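# Hang the wine glass upside down on the rack

## Task

Pick the wine glass up off the table and hang it inverted on the rack, with its stem seated deep in a curl that holds no other glass and the glass contacting only the wire. The task fails if the glass is thrown, dropped, or slides more than about a thumb's length in the grip. Handle every glass as breakable: any glass striking something new about as hard as a thumb-length fall may fail the task, and a glass standing on its foot that tips over while unheld does fail it. The rack must stay upright, the glass already on the rack must still hang straight in its curl, and nothing may be knocked or placed off the table. The result must hold without the robot's help, so finish by opening the gripper and moving the arm away.

## Robot and tools

Robot: two 6-joint arms, left_arm and right_arm, each with a two-finger parallel gripper and a wrist camera. The names are labels, not image sides. The left_arm base sits at about (+0.031, +0.322, 0) m and the right_arm base at about (+0.034, -0.371, 0) m, each rotated slightly about z.

Scene frame: origin on the tabletop midway between the arms, +x out over the table, +z up, left_arm on the +y side. Gripper frame: fingers extend along its +z and close along its y. The reported hand point lies between the finger pads, roughly 1 cm short of the tips; it can be a little off, more so when the arm is stretched far.

execute_actions takes "actions", a list holding one item or nothing, plus optional "pictures" (true to get camera images). An empty list only reports the current state, with pictures. A motion item is {"rows": [...], "steps": n}, n from 10 to 15 (default 15), each step lasting 1/30 s. Every row is exactly 14 numbers covering both arms, even if one stays still: left_arm waist, shoulder, elbow, wrist pitch, wrist yaw, wrist roll, grip, then the same seven for right_arm. One row is used per step; if rows run out, the final row keeps repeating. A wait item is {"steps": n} with no rows, n up to 300, sending nothing new. A rejected call moves nothing.

Joint numbers are absolute target angles in radians, the same quantities printed under Joint positions, not offsets. Nominal ranges per arm: waist -2.618 to 3.054, shoulder 0.000 to 3.142, elbow 0.000 to 3.142, wrist pitch -1.571 to 1.571, wrist yaw -1.571 to 1.571, wrist roll -2.094 to 2.094. True ends may differ by up to 0.036 rad. A target beyond a range end by over 0.036 rad, and further out than the current angle, gets the call refused; targets past the true end are clipped there and the result may report "joint sent to its limit". Friction can leave a joint about 0.031 rad short, and tiny changes may not move it. Each step the controller keeps targets within a lead of the measured angle (waist 0.202, shoulder 0.258, elbow 0.238, wrist pitch 0.573, wrist yaw and roll 0.522 rad) and shrinks all of an arm's targets if they would carry the hand over 70 mm from where it is; far moves therefore need several calls.

The grip number is an absolute setting from -1 (closed) to +1 (fully open). Pads touch each other near -0.94; each millimetre of object width adds about 0.0208. Sending a value below the object's width reading squeezes harder, up to roughly 50-62 N per pad. Keep resending the same closing value in every row to keep holding.

Results: a state line per arm with hand position (m) and orientation quaternion wxyz in the scene frame; Joint positions and Joint velocities per arm, the seventh entry being finger opening in metres (0.093 open to 0.000 closed; while gripping a firm object it can read up to ~12 mm below its width); grip_measured on the -1..+1 scale, with a fixed per-gripper bias up to about 0.02. "joint command not followed" means a clearance check altered or blocked joint targets; HELD marks steps where a row was not fully sent. Each result arrives 10 steps before its action ends; those steps run afterwards. Between calls the simulation keeps going and the arms keep heading for the last row's target until they settle or a step is HELD.

zoom_image: {"camera": one of cam_high, cam_low, cam_left_wrist, cam_right_wrist, "region": [x0, y0, x1, y1]} in pixels of that camera's latest 504x504 image, origin top-left, at most 504 by 504; it returns a closer view. Camera intrinsics and world-to-camera transforms are supplied for projecting points, with small errors.

read_manual: optional "section" (only "licences"); returns licence text, no motion.

finished_scene: {"scene": current scene number}; irreversible, grades the scene and moves on.

Typical order: look, approach the standing glass from the side with the gripper open, close on the stem or bowl, lift, rotate it upside down, guide the stem into a free curl on the rack, lower gently until the wire carries it, open, withdraw, check, then finish.

Avoid: dropping or flinging the glass, letting it slip, bumping glasses into rack, table or each other, tipping the standing glass, disturbing the hanging glass or the rack, pushing anything off the table, letting the two arms collide or press together, and long loaded holds that heat motors (MOTOR HOT warning from 75 °C; OVER-TEMPERATURE FAULT stops the arm at 90 °C and it drops at 100 °C). Occasional outside nudges may move loose objects, so recheck before grasping.

Each tool is called after "Request:" by a JSON object that holds its "method" and its "body".

## Session

Request:
{"method": "execute_actions", "body": {"actions": []}}

Scene clock: 0.00 s of 4800.00 s.
left_arm: end_effector_position=(+0.1856, +0.5323, +0.3363) grip_measured=+0.988 end_effector_quat_wxyz=(+0.068, +0.090, +0.951, +0.286) | right_arm: end_effector_position=(+0.2548, -0.7092, +0.3922) grip_measured=+1.000 end_effector_quat_wxyz=(+0.542, +0.668, +0.293, +0.416)
Joint positions: left_arm=[ 0.659  1.297  1.803 -1.531 -0.258  1.032  0.093] | right_arm=[-1.19   1.286  1.217 -0.024 -0.789  1.747  0.093]
Joint velocities: left_arm=[ 0.012  0.027  0.002  0.007 -0.007 -0.022  0.   ] | right_arm=[ 0.002 -0.002 -0.002 -0.051 -0.007 -0.037  0.   ]
Motor temperatures (°C, as the motors report them): left_arm=[22 23 24 25 24 25] | right_arm=[22 21 21 23 23 23]

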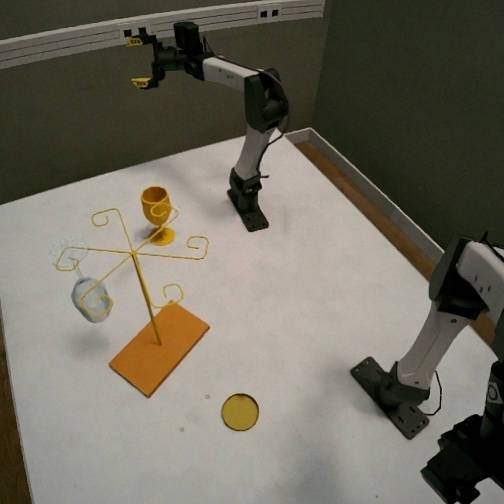

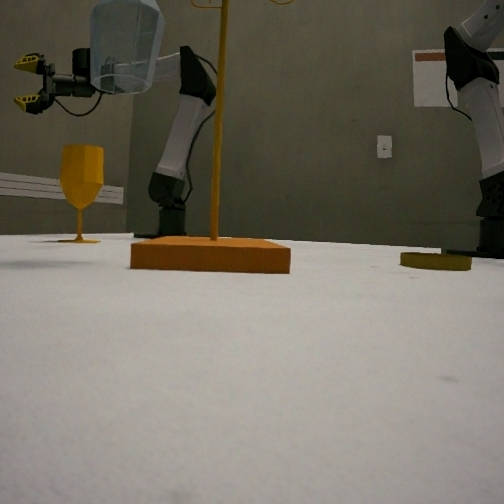

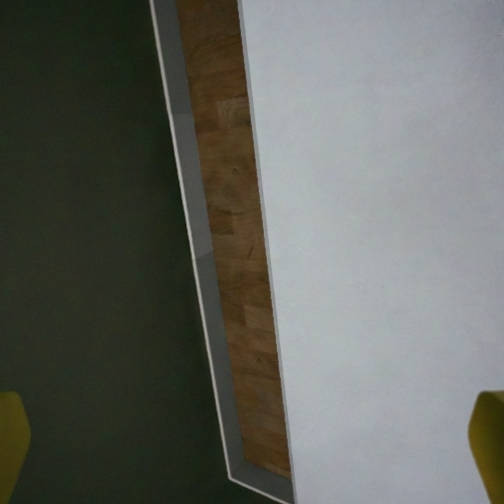

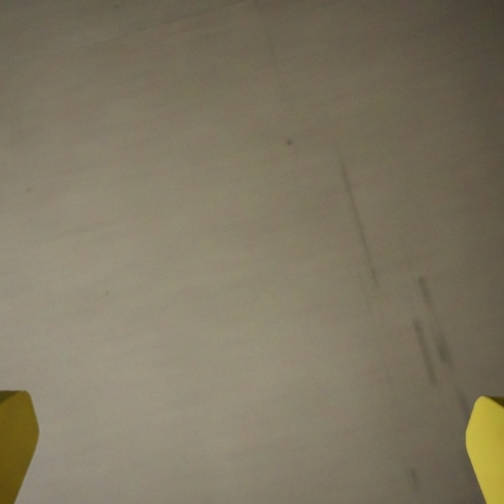

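Request:
{"method": "zoom_image", "body": {"camera": "cam_high", "region": [40, 170, 230, 360]}}

Region (40, 170, 230, 360) of cam_high's 504x504 image, scaled by 2.653, with more detail than that image has.

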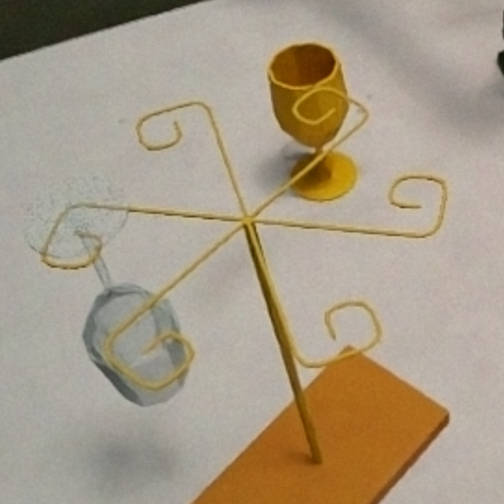

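Request:
{"method": "execute_actions", "body": {"actions": [{"rows":[[0.659,1.297,1.803,-1.531,-0.258,1.032,1,-0.8,1.4,1.1,-1.27,-1.57,1.57,1]]}]}}

Request:
{"method": "execute_actions", "body": {"actions": [{"rows":[[0.659,1.297,1.803,-1.531,-0.258,1.032,1,-0.555,1.479,0.987,-1.08,-1.57,1.57,1]]}]}}

Request:
{"method": "execute_actions", "body": {"actions": [{"steps":30}], "pictures": true}}

Scene clock: 2.47 s of 4800.00 s.
left_arm: end_effector_position=(+0.1856, +0.5323, +0.3363) grip_measured=+0.988 end_effector_quat_wxyz=(+0.068, +0.090, +0.951, +0.286) | right_arm: end_effector_position=(+0.3022, -0.6527, +0.3442) grip_measured=+1.000 end_effector_quat_wxyz=(+0.403, +0.675, +0.368, +0.497)
Joint positions: left_arm=[ 0.659  1.297  1.803 -1.531 -0.258  1.032  0.093] | right_arm=[-1.072  1.313  1.191 -0.203 -0.969  1.69   0.093]
Joint velocities: left_arm=[ 0.002  0.022 -0.017  0.007 -0.022 -0.022  0.001] | right_arm=[ 0.901  0.276 -0.281 -1.355 -1.253 -0.344  0.   ]
Motor temperatures (°C, as the motors report them): left_arm=[22 23 25 25 24 25] | right_arm=[22 21 21 23 23 23]
Steps of this call (steps 1 to 69: nothing new was sent; steps 70 to 74: the first 5 steps of this action). Readings (joint positions):
70: left_arm=[0.659 1.297 1.803 -1.531 -0.258 1.032] | right_arm=[-1.182 1.288 1.217 -0.045 -0.811 1.735]
71: left_arm=[0.659 1.297 1.803 -1.531 -0.258 1.032] | right_arm=[-1.161 1.290 1.214 -0.079 -0.846 1.723]
73: left_arm=[0.659 1.297 1.803 -1.531 -0.258 1.032] | right_arm=[-1.104 1.303 1.199 -0.158 -0.926 1.700]
74: the state above

Scene clock: 2.97 s of 4800.00 s.
left_arm: end_effector_position=(+0.1856, +0.5323, +0.3363) grip_measured=+0.988 end_effector_quat_wxyz=(+0.068, +0.090, +0.951, +0.286) | right_arm: end_effector_position=(+0.3299, -0.3886, +0.2378) grip_measured=+1.000 end_effector_quat_wxyz=(-0.287, +0.644, +0.331, +0.628)
Joint positions: left_arm=[ 0.659  1.297  1.803 -1.531 -0.258  1.032  0.093] | right_arm=[-0.561  1.469  1.003 -1.045 -1.523  1.585  0.093]
Joint velocities: left_arm=[-0.012 -0.012 -0.007  0.007  0.081  0.022 -0.   ] | right_arm=[ 0.549  0.359 -0.379 -0.359 -0.139 -0.081  0.   ]
Motor temperatures (°C, as the motors report them): left_arm=[22 23 25 25 24 25] | right_arm=[22 22 21 23 23 23]
Steps of this call (steps 1 to 10: the last 10 steps of your previous action; steps 11 to 15: the first 5 steps of this action). Readings (joint positions):
11: left_arm=[0.659 1.297 1.803 -1.531 -0.258 1.032] | right_arm=[-0.771 1.399 1.086 -1.011 -1.470 1.596]
12: left_arm=[0.659 1.297 1.803 -1.531 -0.258 1.032] | right_arm=[-0.708 1.412 1.062 -1.015 -1.491 1.591]
14: left_arm=[0.659 1.297 1.803 -1.531 -0.258 1.032] | right_arm=[-0.589 1.454 1.019 -1.034 -1.517 1.586]
15: the state above

Scene clock: 3.97 s of 4800.00 s.
left_arm: end_effector_position=(+0.1856, +0.5323, +0.3363) grip_measured=+0.988 end_effector_quat_wxyz=(+0.068, +0.090, +0.951, +0.286) | right_arm: end_effector_position=(+0.3281, -0.3837, +0.2380) grip_measured=+1.000 end_effector_quat_wxyz=(-0.310, +0.637, +0.316, +0.632)
Joint positions: left_arm=[ 0.659  1.297  1.803 -1.531 -0.258  1.032  0.093] | right_arm=[-0.551  1.48   0.989 -1.068 -1.561  1.578  0.093]
Joint velocities: left_arm=[-0.012 -0.022 -0.022 -0.037  0.007 -0.066 -0.   ] | right_arm=[-0.002 -0.002 -0.017 -0.022 -0.037 -0.022  0.   ]
Motor temperatures (°C, as the motors report them): left_arm=[22 23 25 25 24 25] | right_arm=[22 22 21 23 23 23]
Kept back: nothing.
Steps of this call (steps 1 to 10: the last 10 steps of your previous action; steps 11 to 30: the robot went on to your last target). Readings (joint positions):
1: left_arm=[0.659 1.297 1.803 -1.531 -0.258 1.032] | right_arm=[-0.551 1.478 0.993 -1.054 -1.528 1.584]
2: left_arm=[0.659 1.297 1.803 -1.531 -0.258 1.032] | right_arm=[-0.550 1.480 0.989 -1.060 -1.531 1.583]
4: left_arm=[0.659 1.297 1.803 -1.531 -0.258 1.032] | right_arm=[-0.551 1.480 0.989 -1.064 -1.542 1.581]
8: left_arm=[0.659 1.297 1.803 -1.531 -0.258 1.032] | right_arm=[-0.551 1.480 0.989 -1.066 -1.553 1.579]
30: the state above
All arms were judged still, so your last target was given up. Only a new action makes them travel on or press farther. Fingers that are still opening or closing keep moving.
camera_calibration (this result's frames):
cam_right_wrist: T_world_to_cam=[[-0.785188, 0.618715, -0.0259323, 0.501312], [-0.264869, -0.297693, 0.917182, -0.206642], [0.559754, 0.727029, 0.397623, 0.0767204], [0, 0, 0, 1]] pos_world=[0.295946, -0.427463, 0.172023]

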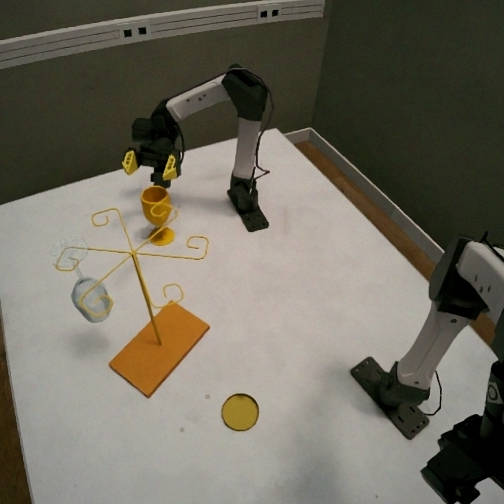

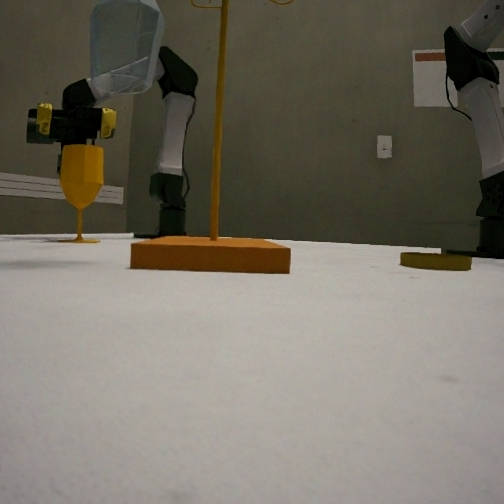

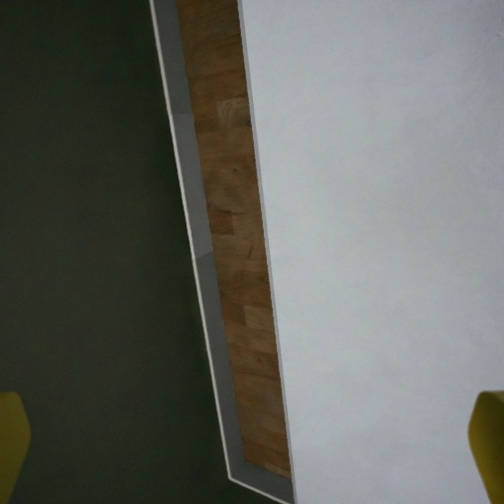

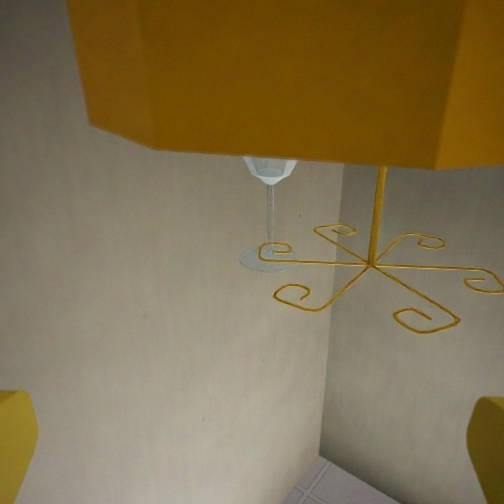

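Request:
{"method": "execute_actions", "body": {"actions": [{"rows":[[0.659,1.297,1.803,-1.531,-0.258,1.032,1,-0.555,1.38,1.17,-1.36,-1.57,1.57,1]]}]}}

Request:
{"method": "execute_actions", "body": {"actions": [{"rows":[[0.659,1.297,1.803,-1.531,-0.258,1.032,1,-0.52,1.38,1.17,-1.36,-1.57,-1.57,1]]}]}}

Request:
{"method": "execute_actions", "body": {"actions": [{"steps":30}]}}

Request:
{"method": "execute_actions", "body": {"actions": [{"rows":[[0.659,1.297,1.803,-1.531,-0.258,1.032,1,-0.52,1.47,0.95,-1.05,-1.57,-1.57,1]]}]}}

Request:
{"method": "execute_actions", "body": {"actions": [{"steps":20}], "pictures": true}}

Scene clock: 4.47 s of 4800.00 s.
left_arm: end_effector_position=(+0.1856, +0.5323, +0.3363) grip_measured=+0.988 end_effector_quat_wxyz=(+0.068, +0.090, +0.951, +0.286) | right_arm: end_effector_position=(+0.3214, -0.3786, +0.2966) grip_measured=+1.000 end_effector_quat_wxyz=(-0.289, +0.625, +0.337, +0.642)
Joint positions: left_arm=[ 0.659  1.297  1.803 -1.531 -0.258  1.032  0.093] | right_arm=[-0.551  1.399  1.152 -1.247 -1.562  1.576  0.093]
Joint velocities: left_arm=[ 0.007  0.017 -0.002 -0.051 -0.051 -0.007 -0.   ] | right_arm=[-0.002 -0.589  0.505 -0.564 -0.183  0.022  0.   ]
Motor temperatures (°C, as the motors report them): left_arm=[22 23 25 25 24 25] | right_arm=[22 22 22 23 23 23]
Steps of this call (steps 1 to 10: nothing new was sent; steps 11 to 15: the first 5 steps of this action). Readings (joint positions):
11: left_arm=[0.659 1.297 1.803 -1.531 -0.258 1.032] | right_arm=[-0.551 1.477 1.014 -1.117 -1.551 1.576]
12: left_arm=[0.659 1.297 1.803 -1.531 -0.258 1.032] | right_arm=[-0.551 1.466 1.055 -1.169 -1.549 1.576]
14: left_arm=[0.659 1.297 1.803 -1.531 -0.258 1.032] | right_arm=[-0.551 1.421 1.130 -1.226 -1.556 1.576]
15: the state above

Scene clock: 4.97 s of 4800.00 s.
left_arm: end_effector_position=(+0.1856, +0.5323, +0.3363) grip_measured=+0.988 end_effector_quat_wxyz=(+0.068, +0.090, +0.951, +0.286) | right_arm: end_effector_position=(+0.3127, -0.3655, +0.3069) grip_measured=+1.000 end_effector_quat_wxyz=(-0.156, +0.533, +0.465, +0.690)
Joint positions: left_arm=[ 0.659  1.297  1.803 -1.531 -0.258  1.032  0.093] | right_arm=[-0.528  1.375  1.168 -1.346 -1.571  1.092  0.093]
Joint velocities: left_arm=[-0.012  0.002 -0.007  0.066 -0.022  0.007  0.001] | right_arm=[ 0.012 -0.002  0.002  0.007  0.007 -2.777  0.   ]
Motor temperatures (°C, as the motors report them): left_arm=[22 23 25 25 24 25] | right_arm=[22 22 22 23 23 23]
Steps of this call (steps 1 to 10: the last 10 steps of your previous action; steps 11 to 15: the first 5 steps of this action). Readings (joint positions):
11: left_arm=[0.659 1.297 1.803 -1.531 -0.258 1.032] | right_arm=[-0.547 1.375 1.168 -1.343 -1.571 1.493]
12: left_arm=[0.659 1.297 1.803 -1.531 -0.258 1.032] | right_arm=[-0.540 1.375 1.168 -1.344 -1.571 1.392]
14: left_arm=[0.659 1.297 1.803 -1.531 -0.258 1.032] | right_arm=[-0.529 1.375 1.168 -1.346 -1.571 1.192]
15: the state above

Scene clock: 5.97 s of 4800.00 s.
left_arm: end_effector_position=(+0.1856, +0.5323, +0.3363) grip_measured=+0.988 end_effector_quat_wxyz=(+0.068, +0.090, +0.951, +0.286) | right_arm: end_effector_position=(+0.3124, -0.3652, +0.3069) grip_measured=+1.000 end_effector_quat_wxyz=(+0.619, -0.298, +0.641, +0.342)
Joint positions: left_arm=[ 0.659  1.297  1.803 -1.531 -0.258  1.032  0.093] | right_arm=[-0.527  1.375  1.168 -1.351 -1.571 -1.488  0.093]
Joint velocities: left_arm=[ 0.022  0.012 -0.007  0.037 -0.037 -0.037 -0.001] | right_arm=[-0.012 -0.007 -0.007 -0.007  0.022 -0.447  0.   ]
Motor temperatures (°C, as the motors report them): left_arm=[22 23 25 25 24 25] | right_arm=[22 22 22 23 23 23]
Kept back: nothing.
Steps of this call (steps 1 to 10: the last 10 steps of your previous action; steps 11 to 30: the robot went on to your last target). Readings (joint positions):
1: left_arm=[0.659 1.297 1.803 -1.531 -0.258 1.032] | right_arm=[-0.527 1.375 1.168 -1.347 -1.571 0.992]
2: left_arm=[0.659 1.297 1.803 -1.531 -0.258 1.032] | right_arm=[-0.527 1.375 1.168 -1.347 -1.571 0.892]
4: left_arm=[0.659 1.297 1.803 -1.531 -0.258 1.032] | right_arm=[-0.527 1.375 1.168 -1.347 -1.571 0.692]
8: left_arm=[0.659 1.297 1.803 -1.531 -0.258 1.032] | right_arm=[-0.527 1.375 1.168 -1.349 -1.571 0.292]
30: the state above

Scene clock: 6.13 s of 4800.00 s.
left_arm: end_effector_position=(+0.1856, +0.5323, +0.3363) grip_measured=+0.988 end_effector_quat_wxyz=(+0.068, +0.090, +0.951, +0.286) | right_arm: end_effector_position=(+0.3185, -0.3696, +0.2399) grip_measured=+1.000 end_effector_quat_wxyz=(+0.612, -0.283, +0.647, +0.356)
Joint positions: left_arm=[ 0.659  1.297  1.803 -1.531 -0.258  1.032  0.093] | right_arm=[-0.527  1.46   0.969 -1.161 -1.573 -1.538  0.093]
Joint velocities: left_arm=[-0.002  0.002 -0.007  0.051  0.037 -0.007  0.   ] | right_arm=[ 0.002  0.603 -0.618  0.593  0.212 -0.11   0.   ]
Motor temperatures (°C, as the motors report them): left_arm=[22 23 25 25 24 25] | right_arm=[22 22 22 23 23 23]
Steps of this call (steps 1 to 5: the first 5 steps of this action). Readings (joint positions):
1: left_arm=[0.659 1.297 1.803 -1.531 -0.258 1.032] | right_arm=[-0.527 1.377 1.138 -1.304 -1.583 -1.502]
2: left_arm=[0.659 1.297 1.803 -1.531 -0.258 1.032] | right_arm=[-0.527 1.385 1.088 -1.250 -1.586 -1.515]
4: left_arm=[0.659 1.297 1.803 -1.531 -0.258 1.032] | right_arm=[-0.527 1.436 0.996 -1.183 -1.579 -1.533]
5: the state above

Scene clock: 6.80 s of 4800.00 s.
left_arm: end_effector_position=(+0.1856, +0.5323, +0.3363) grip_measured=+0.988 end_effector_quat_wxyz=(+0.068, +0.090, +0.951, +0.286) | right_arm: end_effector_position=(+0.3237, -0.3735, +0.2289) grip_measured=+1.000 end_effector_quat_wxyz=(+0.623, -0.310, +0.637, +0.330)
Joint positions: left_arm=[ 0.659  1.297  1.803 -1.531 -0.258  1.032  0.093] | right_arm=[-0.527  1.48   0.948 -1.065 -1.566 -1.562  0.093]
Joint velocities: left_arm=[ 0.002  0.007  0.002 -0.095  0.022  0.007  0.001] | right_arm=[-0.017  0.007 -0.017 -0.051 -0.007  0.007  0.   ]
Motor temperatures (°C, as the motors report them): left_arm=[22 23 25 25 24 25] | right_arm=[22 22 22 23 23 23]
Kept back: nothing.
Steps of this call (steps 1 to 10: the last 10 steps of your previous action; steps 11 to 20: the robot went on to your last target). Readings (joint positions):
1: left_arm=[0.659 1.297 1.803 -1.531 -0.258 1.032] | right_arm=[-0.527 1.475 0.954 -1.144 -1.568 -1.542]
2: left_arm=[0.659 1.297 1.803 -1.531 -0.258 1.032] | right_arm=[-0.527 1.480 0.948 -1.130 -1.565 -1.546]
4: left_arm=[0.659 1.297 1.803 -1.531 -0.258 1.032] | right_arm=[-0.527 1.480 0.948 -1.105 -1.566 -1.552]
8: left_arm=[0.659 1.297 1.803 -1.531 -0.258 1.032] | right_arm=[-0.527 1.480 0.948 -1.080 -1.566 -1.558]
20: the state above
camera_calibration (this result's frames):
cam_right_wrist: T_world_to_cam=[[0.815439, -0.578672, -0.014079, -0.476766], [-0.248369, -0.327813, -0.91151, 0.205573], [0.52285, 0.746778, -0.411036, 0.279783], [0, 0, 0, 1]] pos_world=[0.293547, -0.417438, 0.29567]

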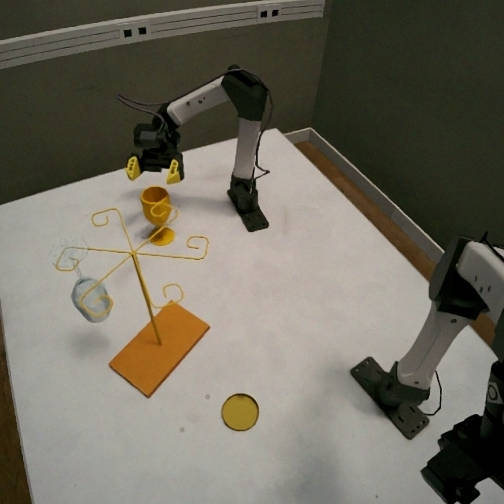

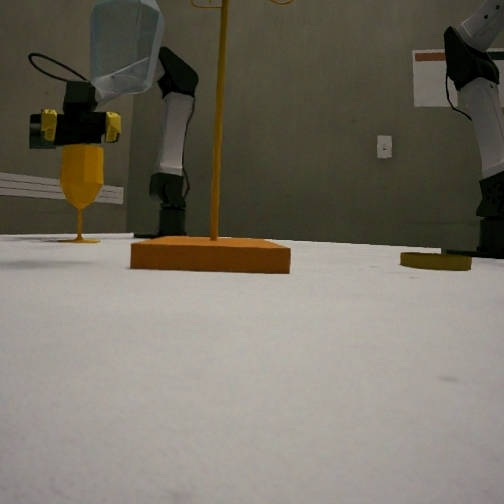

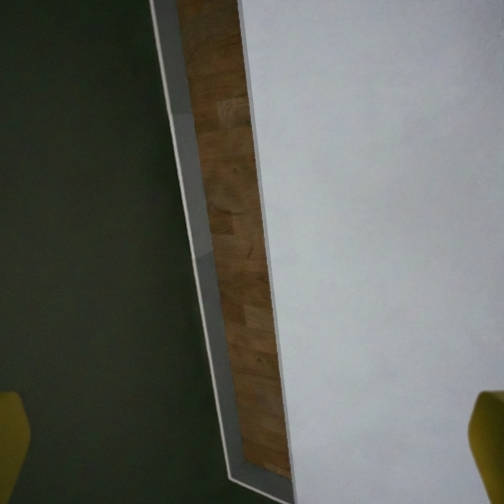

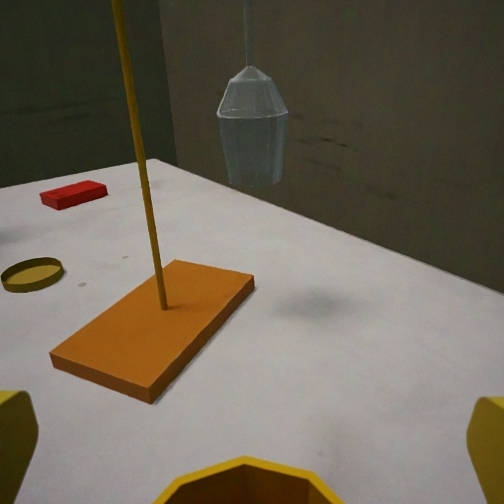

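Request:
{"method": "execute_actions", "body": {"actions": [{"rows":[[0.659,1.297,1.803,-1.531,-0.258,1.032,1,-0.52,1.5,0.88,-0.9,-1.57,-1.57,1],[0.659,1.297,1.803,-1.531,-0.258,1.032,1,-0.52,1.5,0.88,-0.9,-1.57,-1.57,1],[0.659,1.297,1.803,-1.531,-0.258,1.032,1,-0.52,1.5,0.88,-0.85,-1.57,-1.57,1],[0.659,1.297,1.803,-1.531,-0.258,1.032,1,-0.52,1.5,0.88,-0.85,-1.57,-1.57,1],[0.659,1.297,1.803,-1.531,-0.258,1.032,1,-0.52,1.53,0.813,-0.84,-1.57,-1.57,1]]}]}}

Request:
{"method": "execute_actions", "body": {"actions": [{"rows":[[0.659,1.297,1.803,-1.531,-0.258,1.032,1,-0.52,1.58,0.765,-0.74,-1.57,-1.57,1]]}]}}

Request:
{"method": "execute_actions", "body": {"actions": [{"rows":[[0.659,1.297,1.803,-1.531,-0.258,1.032,1,-0.52,1.635,0.72,-0.64,-1.57,-1.57,1]]}]}}

Request:
{"method": "execute_actions", "body": {"actions": [{"steps":15}], "pictures": true}}

Scene clock: 7.70 s of 4800.00 s.
left_arm: end_effector_position=(+0.1856, +0.5323, +0.3363) grip_measured=+0.988 end_effector_quat_wxyz=(+0.068, +0.090, +0.951, +0.286) | right_arm: end_effector_position=(+0.3246, -0.3741, +0.2132) grip_measured=+1.000 end_effector_quat_wxyz=(+0.635, -0.328, +0.626, +0.313)
Joint positions: left_arm=[ 0.659  1.297  1.803 -1.531 -0.258  1.032  0.093] | right_arm=[-0.527  1.49   0.886 -0.936 -1.572 -1.563  0.093]
Joint velocities: left_arm=[-0.007 -0.007  0.032  0.007  0.007  0.007 -0.   ] | right_arm=[-0.012  0.081 -0.496  0.799 -0.066  0.022  0.   ]
Motor temperatures (°C, as the motors report them): left_arm=[22 23 25 26 24 25] | right_arm=[22 22 22 23 23 23]
Steps of this call (steps 1 to 15: the robot went on to your last target; steps 16 to 22: nothing new was sent; steps 23 to 27: the first 5 steps of this action). Readings (joint positions):
23: left_arm=[0.659 1.297 1.803 -1.531 -0.258 1.032] | right_arm=[-0.527 1.480 0.938 -1.039 -1.569 -1.563]
24: left_arm=[0.659 1.297 1.803 -1.531 -0.258 1.032] | right_arm=[-0.527 1.481 0.925 -1.011 -1.569 -1.563]
26: left_arm=[0.659 1.297 1.803 -1.531 -0.258 1.032] | right_arm=[-0.527 1.486 0.901 -0.962 -1.569 -1.563]
27: the state above

Scene clock: 8.20 s of 4800.00 s.
left_arm: end_effector_position=(+0.1856, +0.5323, +0.3363) grip_measured=+0.988 end_effector_quat_wxyz=(+0.068, +0.090, +0.951, +0.286) | right_arm: end_effector_position=(+0.3227, -0.3727, +0.1732) grip_measured=+1.000 end_effector_quat_wxyz=(+0.629, -0.317, +0.632, +0.324)
Joint positions: left_arm=[ 0.659  1.297  1.803 -1.531 -0.258  1.032  0.093] | right_arm=[-0.527  1.566  0.782 -0.79  -1.572 -1.564  0.093]
Joint velocities: left_arm=[ 0.007 -0.007 -0.002 -0.022 -0.007 -0.037 -0.001] | right_arm=[-0.012  0.154 -0.144  0.183  0.007  0.051  0.   ]
Motor temperatures (°C, as the motors report them): left_arm=[22 23 25 26 24 25] | right_arm=[22 22 22 23 23 23]
Steps of this call (steps 1 to 10: the last 10 steps of your previous action; steps 11 to 15: the first 5 steps of this action). Readings (joint positions):
11: left_arm=[0.659 1.297 1.803 -1.531 -0.258 1.032] | right_arm=[-0.527 1.526 0.817 -0.845 -1.573 -1.564]
12: left_arm=[0.659 1.297 1.803 -1.531 -0.258 1.032] | right_arm=[-0.527 1.536 0.808 -0.824 -1.573 -1.564]
14: left_arm=[0.659 1.297 1.803 -1.531 -0.258 1.032] | right_arm=[-0.527 1.558 0.789 -0.798 -1.573 -1.564]
15: the state above

Scene clock: 8.70 s of 4800.00 s.
left_arm: end_effector_position=(+0.1856, +0.5323, +0.3363) grip_measured=+0.988 end_effector_quat_wxyz=(+0.068, +0.090, +0.951, +0.286) | right_arm: end_effector_position=(+0.3231, -0.3731, +0.1521) grip_measured=+1.000 end_effector_quat_wxyz=(+0.630, -0.317, +0.631, +0.323)
Joint positions: left_arm=[ 0.659  1.297  1.803 -1.531 -0.258  1.032  0.093] | right_arm=[-0.527  1.621  0.737 -0.688 -1.573 -1.564  0.093]
Joint velocities: left_arm=[ 0.007 -0.007  0.007 -0.022 -0.066 -0.007  0.001] | right_arm=[ 0.002  0.183 -0.188  0.125  0.095  0.081  0.   ]
Motor temperatures (°C, as the motors report them): left_arm=[22 23 25 26 24 25] | right_arm=[22 22 22 23 23 23]
Steps of this call (steps 1 to 10: the last 10 steps of your previous action; steps 11 to 15: the first 5 steps of this action). Readings (joint positions):
11: left_arm=[0.659 1.297 1.803 -1.531 -0.258 1.032] | right_arm=[-0.527 1.576 0.771 -0.740 -1.574 -1.564]
12: left_arm=[0.659 1.297 1.803 -1.531 -0.258 1.032] | right_arm=[-0.527 1.587 0.762 -0.720 -1.575 -1.564]
14: left_arm=[0.659 1.297 1.803 -1.531 -0.258 1.032] | right_arm=[-0.527 1.613 0.744 -0.695 -1.574 -1.564]
15: the state above

Scene clock: 9.20 s of 4800.00 s.
left_arm: end_effector_position=(+0.1856, +0.5323, +0.3363) grip_measured=+0.988 end_effector_quat_wxyz=(+0.068, +0.090, +0.951, +0.286) | right_arm: end_effector_position=(+0.3242, -0.3738, +0.1498) grip_measured=+1.000 end_effector_quat_wxyz=(+0.633, -0.325, +0.628, +0.316)
Joint positions: left_arm=[ 0.659  1.297  1.803 -1.531 -0.258  1.032  0.093] | right_arm=[-0.527  1.626  0.731 -0.655 -1.572 -1.564  0.093]
Joint velocities: left_arm=[-0.002  0.002 -0.007 -0.037 -0.066 -0.022 -0.   ] | right_arm=[ 0.012  0.012 -0.022  0.022  0.066 -0.022  0.   ]
Motor temperatures (°C, as the motors report them): left_arm=[22 23 25 26 24 25] | right_arm=[22 22 22 23 23 23]
Kept back: nothing.
Steps of this call (steps 1 to 10: the last 10 steps of your previous action; steps 11 to 15: the robot went on to your last target). Readings (joint positions):
1: left_arm=[0.659 1.297 1.803 -1.531 -0.258 1.032] | right_arm=[-0.527 1.625 0.733 -0.683 -1.572 -1.564]
2: left_arm=[0.659 1.297 1.803 -1.531 -0.258 1.032] | right_arm=[-0.527 1.626 0.731 -0.679 -1.572 -1.564]
4: left_arm=[0.659 1.297 1.803 -1.531 -0.258 1.032] | right_arm=[-0.527 1.626 0.731 -0.670 -1.572 -1.564]
8: left_arm=[0.659 1.297 1.803 -1.531 -0.258 1.032] | right_arm=[-0.527 1.626 0.731 -0.660 -1.572 -1.564]
15: the state above
camera_calibration (this result's frames):
cam_right_wrist: T_world_to_cam=[[0.814962, -0.578421, 0.0355828, -0.485636], [-0.20854, -0.350001, -0.913242, 0.112504], [0.540693, 0.736837, -0.405861, 0.236991], [0, 0, 0, 1]] pos_world=[0.291096, -0.416149, 0.216209]

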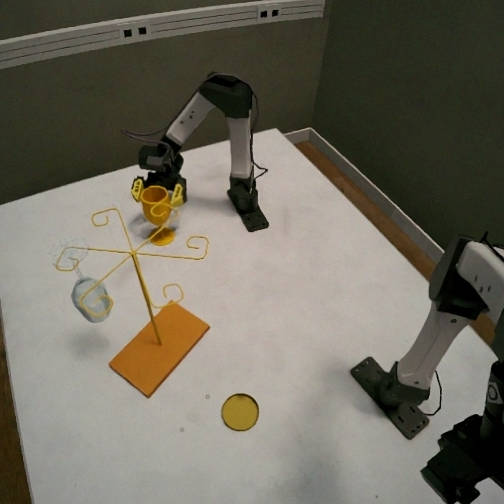

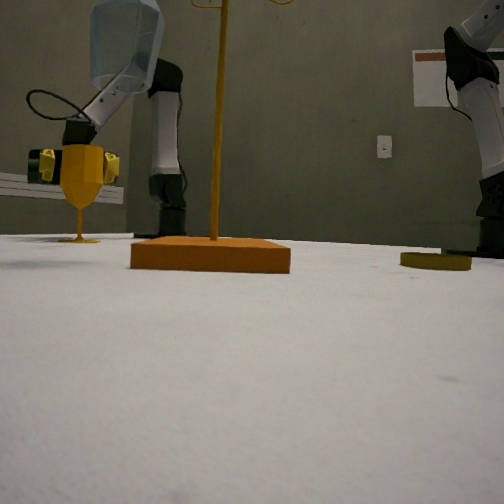

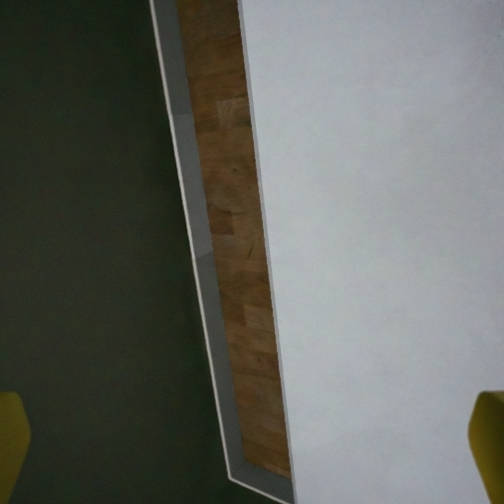

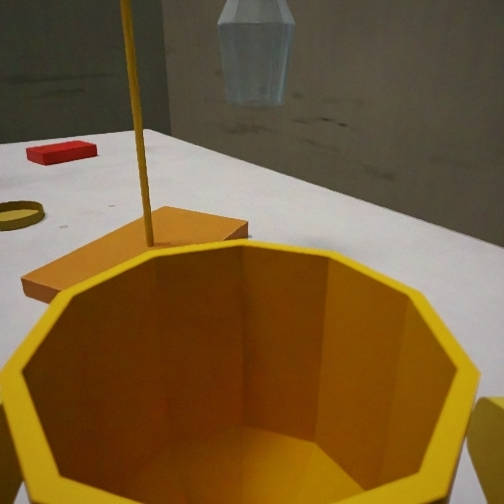

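Request:
{"method": "execute_actions", "body": {"actions": [{"rows":[[0.659,1.297,1.803,-1.531,-0.258,1.032,1,-0.46,1.67,0.75,-0.65,-1.57,-1.57,1]]}]}}

Request:
{"method": "execute_actions", "body": {"actions": [{"rows":[[0.659,1.297,1.803,-1.531,-0.258,1.032,1,-0.46,1.67,0.75,-0.65,-1.57,-1.57,0.2]]}]}}

Request:
{"method": "execute_actions", "body": {"actions": [{"steps":15}], "pictures": true}}

Scene clock: 9.97 s of 4800.00 s.
left_arm: end_effector_position=(+0.1856, +0.5323, +0.3363) grip_measured=+0.988 end_effector_quat_wxyz=(+0.068, +0.090, +0.951, +0.286) | right_arm: end_effector_position=(+0.3252, -0.3569, +0.1438) grip_measured=+1.000 end_effector_quat_wxyz=(+0.619, -0.336, +0.622, +0.343)
Joint positions: left_arm=[ 0.659  1.297  1.803 -1.531 -0.258  1.032  0.093] | right_arm=[-0.466  1.656  0.734 -0.654 -1.572 -1.564  0.093]
Joint velocities: left_arm=[-0.002 -0.012  0.007 -0.051 -0.022 -0.081  0.001] | right_arm=[ 0.095  0.066 -0.012  0.007 -0.022  0.007  0.   ]
Motor temperatures (°C, as the motors report them): left_arm=[22 23 25 26 24 25] | right_arm=[22 22 22 23 23 23]
Steps of this call (steps 1 to 15: the robot went on to your last target; steps 16 to 18: nothing new was sent; steps 19 to 23: the first 5 steps of this action). Readings (joint positions):
19: left_arm=[0.659 1.297 1.803 -1.531 -0.258 1.032] | right_arm=[-0.519 1.630 0.732 -0.654 -1.572 -1.564]
20: left_arm=[0.659 1.297 1.803 -1.531 -0.258 1.032] | right_arm=[-0.500 1.638 0.734 -0.654 -1.572 -1.564]
22: left_arm=[0.659 1.297 1.803 -1.531 -0.258 1.032] | right_arm=[-0.471 1.652 0.734 -0.654 -1.572 -1.564]
23: the state above

Scene clock: 10.47 s of 4800.00 s.
left_arm: end_effector_position=(+0.1856, +0.5323, +0.3363) grip_measured=+0.988 end_effector_quat_wxyz=(+0.068, +0.090, +0.951, +0.286) | right_arm: end_effector_position=(+0.3252, -0.3565, +0.1434) grip_measured=+0.474 end_effector_quat_wxyz=(+0.618, -0.336, +0.622, +0.344)
Joint positions: left_arm=[ 0.659  1.297  1.803 -1.531 -0.258  1.032  0.093] | right_arm=[-0.464  1.657  0.734 -0.654 -1.572 -1.565  0.068]
Joint velocities: left_arm=[-0.017 -0.017  0.002  0.051 -0.022 -0.051 -0.001] | right_arm=[ 0.007  0.017  0.002 -0.051 -0.051 -0.11   0.001]
Motor temperatures (°C, as the motors report them): left_arm=[22 23 25 26 24 25] | right_arm=[22 22 22 23 23 23]
Steps of this call (steps 1 to 10: the last 10 steps of your previous action; steps 11 to 15: the first 5 steps of this action). Readings (joint positions):
11: left_arm=[0.659 1.297 1.803 -1.531 -0.258 1.032] | right_arm=[-0.464 1.657 0.734 -0.654 -1.573 -1.565]
12: left_arm=[0.659 1.297 1.803 -1.531 -0.258 1.032] | right_arm=[-0.464 1.657 0.734 -0.654 -1.573 -1.565]
14: left_arm=[0.659 1.297 1.803 -1.531 -0.258 1.032] | right_arm=[-0.464 1.657 0.734 -0.654 -1.572 -1.565]
15: the state above

Scene clock: 10.97 s of 4800.00 s.
left_arm: end_effector_position=(+0.1856, +0.5323, +0.3363) grip_measured=+0.988 end_effector_quat_wxyz=(+0.068, +0.090, +0.951, +0.286) | right_arm: end_effector_position=(+0.3252, -0.3565, +0.1434) grip_measured=+0.474 end_effector_quat_wxyz=(+0.618, -0.336, +0.622, +0.344)
Joint positions: left_arm=[ 0.659  1.297  1.803 -1.531 -0.258  1.032  0.093] | right_arm=[-0.464  1.657  0.734 -0.654 -1.572 -1.565  0.068]
Joint velocities: left_arm=[-0.007 -0.017 -0.002 -0.007 -0.066 -0.095 -0.001] | right_arm=[ 0.012 -0.007  0.007  0.022  0.037  0.007 -0.   ]
Motor temperatures (°C, as the motors report them): left_arm=[22 23 25 26 24 25] | right_arm=[22 22 22 23 23 23]
Kept back: nothing.
Steps of this call (steps 1 to 10: the last 10 steps of your previous action; steps 11 to 15: the robot went on to your last target). Readings (joint positions):
1: left_arm=[0.659 1.297 1.803 -1.531 -0.258 1.032] | right_arm=[-0.464 1.657 0.734 -0.654 -1.572 -1.565]
2: left_arm=[0.659 1.297 1.803 -1.531 -0.258 1.032] | right_arm=[-0.464 1.657 0.734 -0.654 -1.572 -1.565]
4: left_arm=[0.659 1.297 1.803 -1.531 -0.258 1.032] | right_arm=[-0.464 1.657 0.734 -0.654 -1.572 -1.565]
8: left_arm=[0.659 1.297 1.803 -1.531 -0.258 1.032] | right_arm=[-0.464 1.657 0.734 -0.654 -1.572 -1.565]
15: the state above
All arms were judged still, so your last target was given up. Only a new action makes them travel on or press farther. Fingers that are still opening or closing keep moving.
camera_calibration (this result's frames):
cam_right_wrist: T_world_to_cam=[[0.850235, -0.526335, 0.00850796, -0.465246], [-0.206975, -0.349118, -0.913936, 0.112915], [0.484006, 0.775299, -0.40577, 0.253203], [0, 0, 0, 1]] pos_world=[0.296387, -0.401763, 0.209898]

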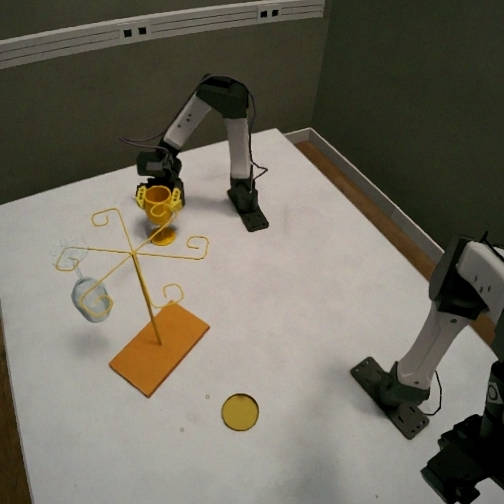

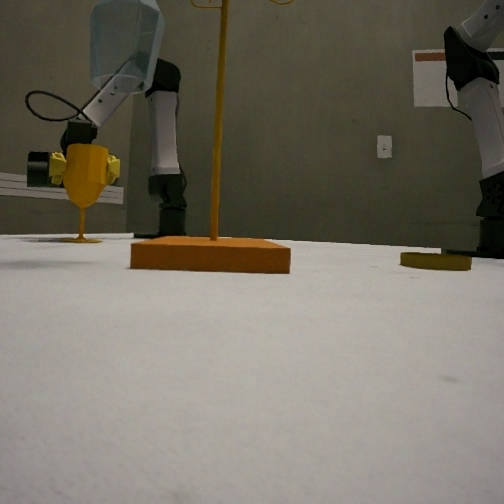

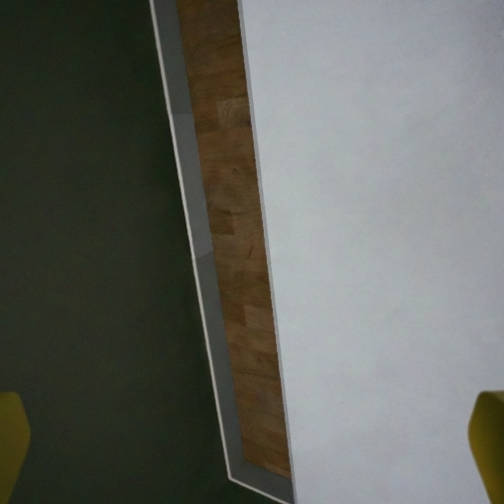

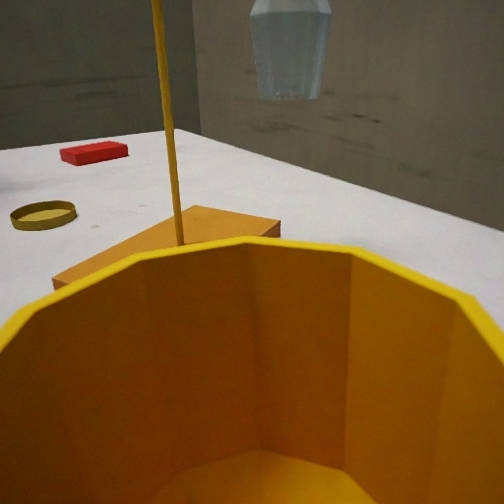

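Request:
{"method": "execute_actions", "body": {"actions": [{"rows":[[0.659,1.297,1.803,-1.531,-0.258,1.032,1,-0.46,1.6,1.1,-1.07,-1.57,-1.57,0.2]]}]}}

Request:
{"method": "execute_actions", "body": {"actions": [{"rows":[[0.659,1.297,1.803,-1.531,-0.258,1.032,1,-0.4,1.8,1.4,-1.17,-1.57,1.575,0.2]]}]}}

Request:
{"method": "execute_actions", "body": {"actions": [{"steps":35}]}}

Request:
{"method": "execute_actions", "body": {"actions": [{"rows":[[0.659,1.297,1.803,-1.531,-0.258,1.032,1,0.035,2.017,1.684,-1.24,-1.57,1.575,0.2]]}]}}

Request:
{"method": "execute_actions", "body": {"actions": [{"steps":25}], "pictures": true}}

Scene clock: 11.87 s of 4800.00 s.
left_arm: end_effector_position=(+0.1856, +0.5323, +0.3363) grip_measured=+0.988 end_effector_quat_wxyz=(+0.068, +0.090, +0.951, +0.286) | right_arm: end_effector_position=(+0.3581, -0.3772, +0.2129) grip_measured=+0.474 end_effector_quat_wxyz=(+0.623, -0.359, +0.617, +0.321)
Joint positions: left_arm=[ 0.659  1.297  1.803 -1.531 -0.258  1.032  0.093] | right_arm=[-0.464  1.631  1.039 -0.924 -1.552 -1.566  0.068]
Joint velocities: left_arm=[-0.002 -0.002  0.002  0.022  0.007  0.007  0.   ] | right_arm=[-0.002 -0.374  1.468 -0.52  -0.125  0.022  0.001]
Motor temperatures (°C, as the motors report them): left_arm=[22 23 25 26 24 25] | right_arm=[22 22 22 23 24 23]
Steps of this call (steps 1 to 22: nothing new was sent; steps 23 to 27: the first 5 steps of this action). Readings (joint positions):
23: left_arm=[0.659 1.297 1.803 -1.531 -0.258 1.032] | right_arm=[-0.464 1.656 0.770 -0.733 -1.558 -1.567]
24: left_arm=[0.659 1.297 1.803 -1.531 -0.258 1.032] | right_arm=[-0.464 1.655 0.831 -0.816 -1.549 -1.566]
26: left_arm=[0.659 1.297 1.803 -1.531 -0.258 1.032] | right_arm=[-0.464 1.642 0.980 -0.904 -1.548 -1.566]
27: the state above

Scene clock: 12.37 s of 4800.00 s.
left_arm: end_effector_position=(+0.1856, +0.5323, +0.3363) grip_measured=+0.988 end_effector_quat_wxyz=(+0.068, +0.090, +0.951, +0.286) | right_arm: end_effector_position=(+0.4032, -0.3841, +0.2495) grip_measured=+0.475 end_effector_quat_wxyz=(+0.511, -0.213, +0.679, +0.482)
Joint positions: left_arm=[ 0.659  1.297  1.803 -1.531 -0.258  1.032  0.093] | right_arm=[-0.407  1.792  1.37  -1.114 -1.559 -1.084  0.068]
Joint velocities: left_arm=[ 0.002 -0.007 -0.002  0.007 -0.022  0.051  0.   ] | right_arm=[ 0.1    0.32   0.388 -0.081 -0.037  2.806 -0.   ]
Motor temperatures (°C, as the motors report them): left_arm=[22 23 25 26 24 25] | right_arm=[22 22 22 23 24 23]
Steps of this call (steps 1 to 10: the last 10 steps of your previous action; steps 11 to 15: the first 5 steps of this action). Readings (joint positions):
11: left_arm=[0.659 1.297 1.803 -1.531 -0.258 1.032] | right_arm=[-0.456 1.627 1.145 -1.086 -1.558 -1.484]
12: left_arm=[0.659 1.297 1.803 -1.531 -0.258 1.032] | right_arm=[-0.438 1.684 1.224 -1.115 -1.558 -1.383]
14: left_arm=[0.659 1.297 1.803 -1.531 -0.258 1.032] | right_arm=[-0.412 1.774 1.347 -1.114 -1.559 -1.183]
15: the state above

Scene clock: 13.53 s of 4800.00 s.
left_arm: end_effector_position=(+0.1856, +0.5323, +0.3363) grip_measured=+0.988 end_effector_quat_wxyz=(+0.068, +0.090, +0.951, +0.286) | right_arm: end_effector_position=(+0.4019, -0.3825, +0.2493) grip_measured=+0.479 end_effector_quat_wxyz=(-0.350, +0.610, +0.367, +0.609)
Joint positions: left_arm=[ 0.659  1.297  1.803 -1.531 -0.258  1.032  0.093] | right_arm=[-0.404  1.799  1.378 -1.158 -1.558  1.542  0.068]
Joint velocities: left_arm=[ 0.022 -0.007 -0.032 -0.022  0.037 -0.007 -0.001] | right_arm=[ 0.007  0.002 -0.022  0.022 -0.066  0.212  0.   ]
Motor temperatures (°C, as the motors report them): left_arm=[22 23 26 26 24 25] | right_arm=[22 22 22 23 24 23]
Kept back: nothing.
Steps of this call (steps 1 to 10: the last 10 steps of your previous action; steps 11 to 35: the robot went on to your last target). Readings (joint positions):
1: left_arm=[0.659 1.297 1.803 -1.531 -0.258 1.032] | right_arm=[-0.405 1.798 1.378 -1.117 -1.559 -0.985]
2: left_arm=[0.659 1.297 1.803 -1.531 -0.258 1.032] | right_arm=[-0.404 1.799 1.378 -1.122 -1.559 -0.886]
4: left_arm=[0.659 1.297 1.803 -1.531 -0.258 1.032] | right_arm=[-0.404 1.799 1.378 -1.134 -1.559 -0.688]
8: left_arm=[0.659 1.297 1.803 -1.531 -0.258 1.032] | right_arm=[-0.404 1.799 1.378 -1.146 -1.559 -0.292]
35: the state above

Scene clock: 13.70 s of 4800.00 s.
left_arm: end_effector_position=(+0.1856, +0.5323, +0.3363) grip_measured=+0.988 end_effector_quat_wxyz=(+0.068, +0.090, +0.951, +0.286) | right_arm: end_effector_position=(+0.4472, -0.3117, +0.2479) grip_measured=+0.479 end_effector_quat_wxyz=(-0.415, +0.560, +0.439, +0.567)
Joint positions: left_arm=[ 0.659  1.297  1.803 -1.531 -0.258  1.032  0.093] | right_arm=[-0.171  2.     1.642 -1.194 -1.558  1.558  0.068]
Joint velocities: left_arm=[ 0.002  0.007 -0.007  0.007  0.051 -0.022 -0.   ] | right_arm=[ 1.741  0.574  0.476  0.095  0.007  0.066 -0.   ]
Motor temperatures (°C, as the motors report them): left_arm=[22 23 26 26 24 25] | right_arm=[22 22 22 23 24 23]
Steps of this call (steps 1 to 5: the first 5 steps of this action). Readings (joint positions):
1: left_arm=[0.659 1.297 1.803 -1.531 -0.258 1.032] | right_arm=[-0.385 1.827 1.418 -1.193 -1.554 1.547]
2: left_arm=[0.659 1.297 1.803 -1.531 -0.258 1.032] | right_arm=[-0.344 1.880 1.495 -1.207 -1.556 1.552]
4: left_arm=[0.659 1.297 1.803 -1.531 -0.258 1.032] | right_arm=[-0.232 1.974 1.616 -1.198 -1.558 1.557]
5: the state above

Scene clock: 14.53 s of 4800.00 s.
left_arm: end_effector_position=(+0.1856, +0.5323, +0.3363) grip_measured=+0.988 end_effector_quat_wxyz=(+0.068, +0.090, +0.951, +0.286) | right_arm: end_effector_position=(+0.4293, -0.2287, +0.2432) grip_measured=+0.479 end_effector_quat_wxyz=(+0.484, -0.524, -0.481, -0.509)
Joint positions: left_arm=[ 0.659  1.297  1.803 -1.531 -0.258  1.032  0.093] | right_arm=[ 0.035  2.025  1.661 -1.227 -1.558  1.568  0.068]
Joint velocities: left_arm=[-0.017  0.002  0.002 -0.022 -0.007 -0.066  0.001] | right_arm=[-0.002  0.002 -0.002 -0.066 -0.066  0.037  0.001]
Motor temperatures (°C, as the motors report them): left_arm=[22 23 26 26 24 25] | right_arm=[22 23 22 23 24 23]
Kept back: nothing.
Steps of this call (steps 1 to 10: the last 10 steps of your previous action; steps 11 to 25: the robot went on to your last target). Readings (joint positions):
1: left_arm=[0.659 1.297 1.803 -1.531 -0.258 1.032] | right_arm=[-0.108 2.014 1.652 -1.194 -1.558 1.559]
2: left_arm=[0.659 1.297 1.803 -1.531 -0.258 1.032] | right_arm=[-0.047 2.022 1.655 -1.196 -1.558 1.561]
4: left_arm=[0.659 1.297 1.803 -1.531 -0.258 1.032] | right_arm=[0.045 2.025 1.656 -1.205 -1.558 1.563]
8: left_arm=[0.659 1.297 1.803 -1.531 -0.258 1.032] | right_arm=[0.066 2.025 1.659 -1.222 -1.558 1.566]
25: the state above
camera_calibration (this result's frames):
cam_right_wrist: T_world_to_cam=[[-0.996696, 0.0811544, -0.00346996, 0.447415], [-0.035208, -0.393121, 0.918813, -0.259298], [0.0732015, 0.915899, 0.394679, 0.158074], [0, 0, 0, 1]] pos_world=[0.425236, -0.283025, 0.17741]

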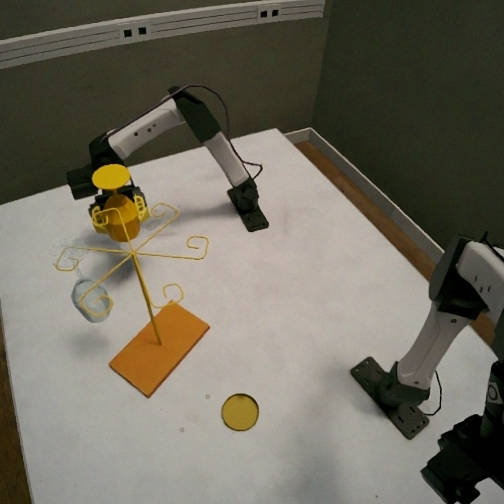

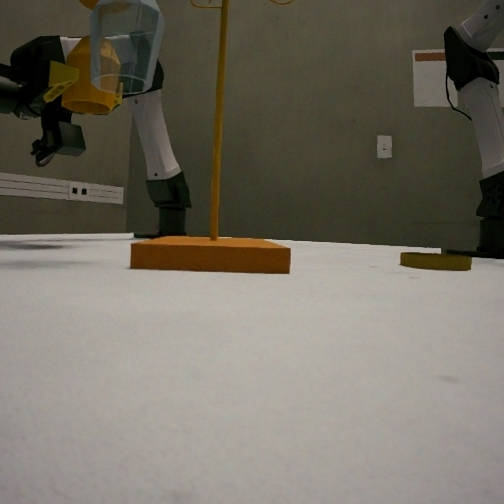

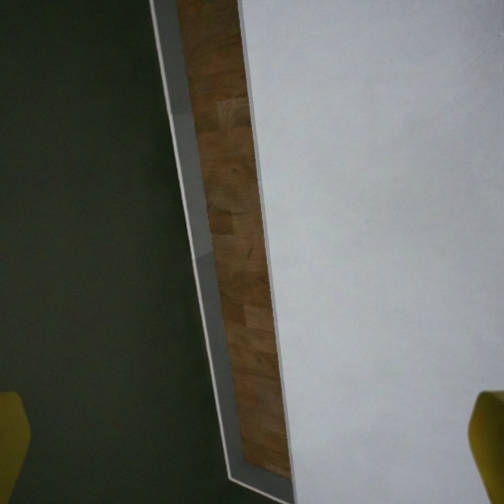

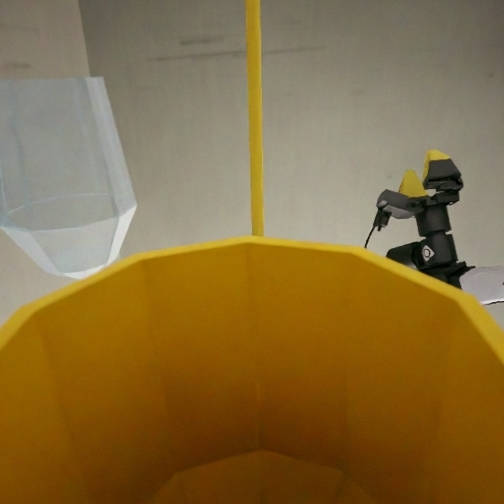

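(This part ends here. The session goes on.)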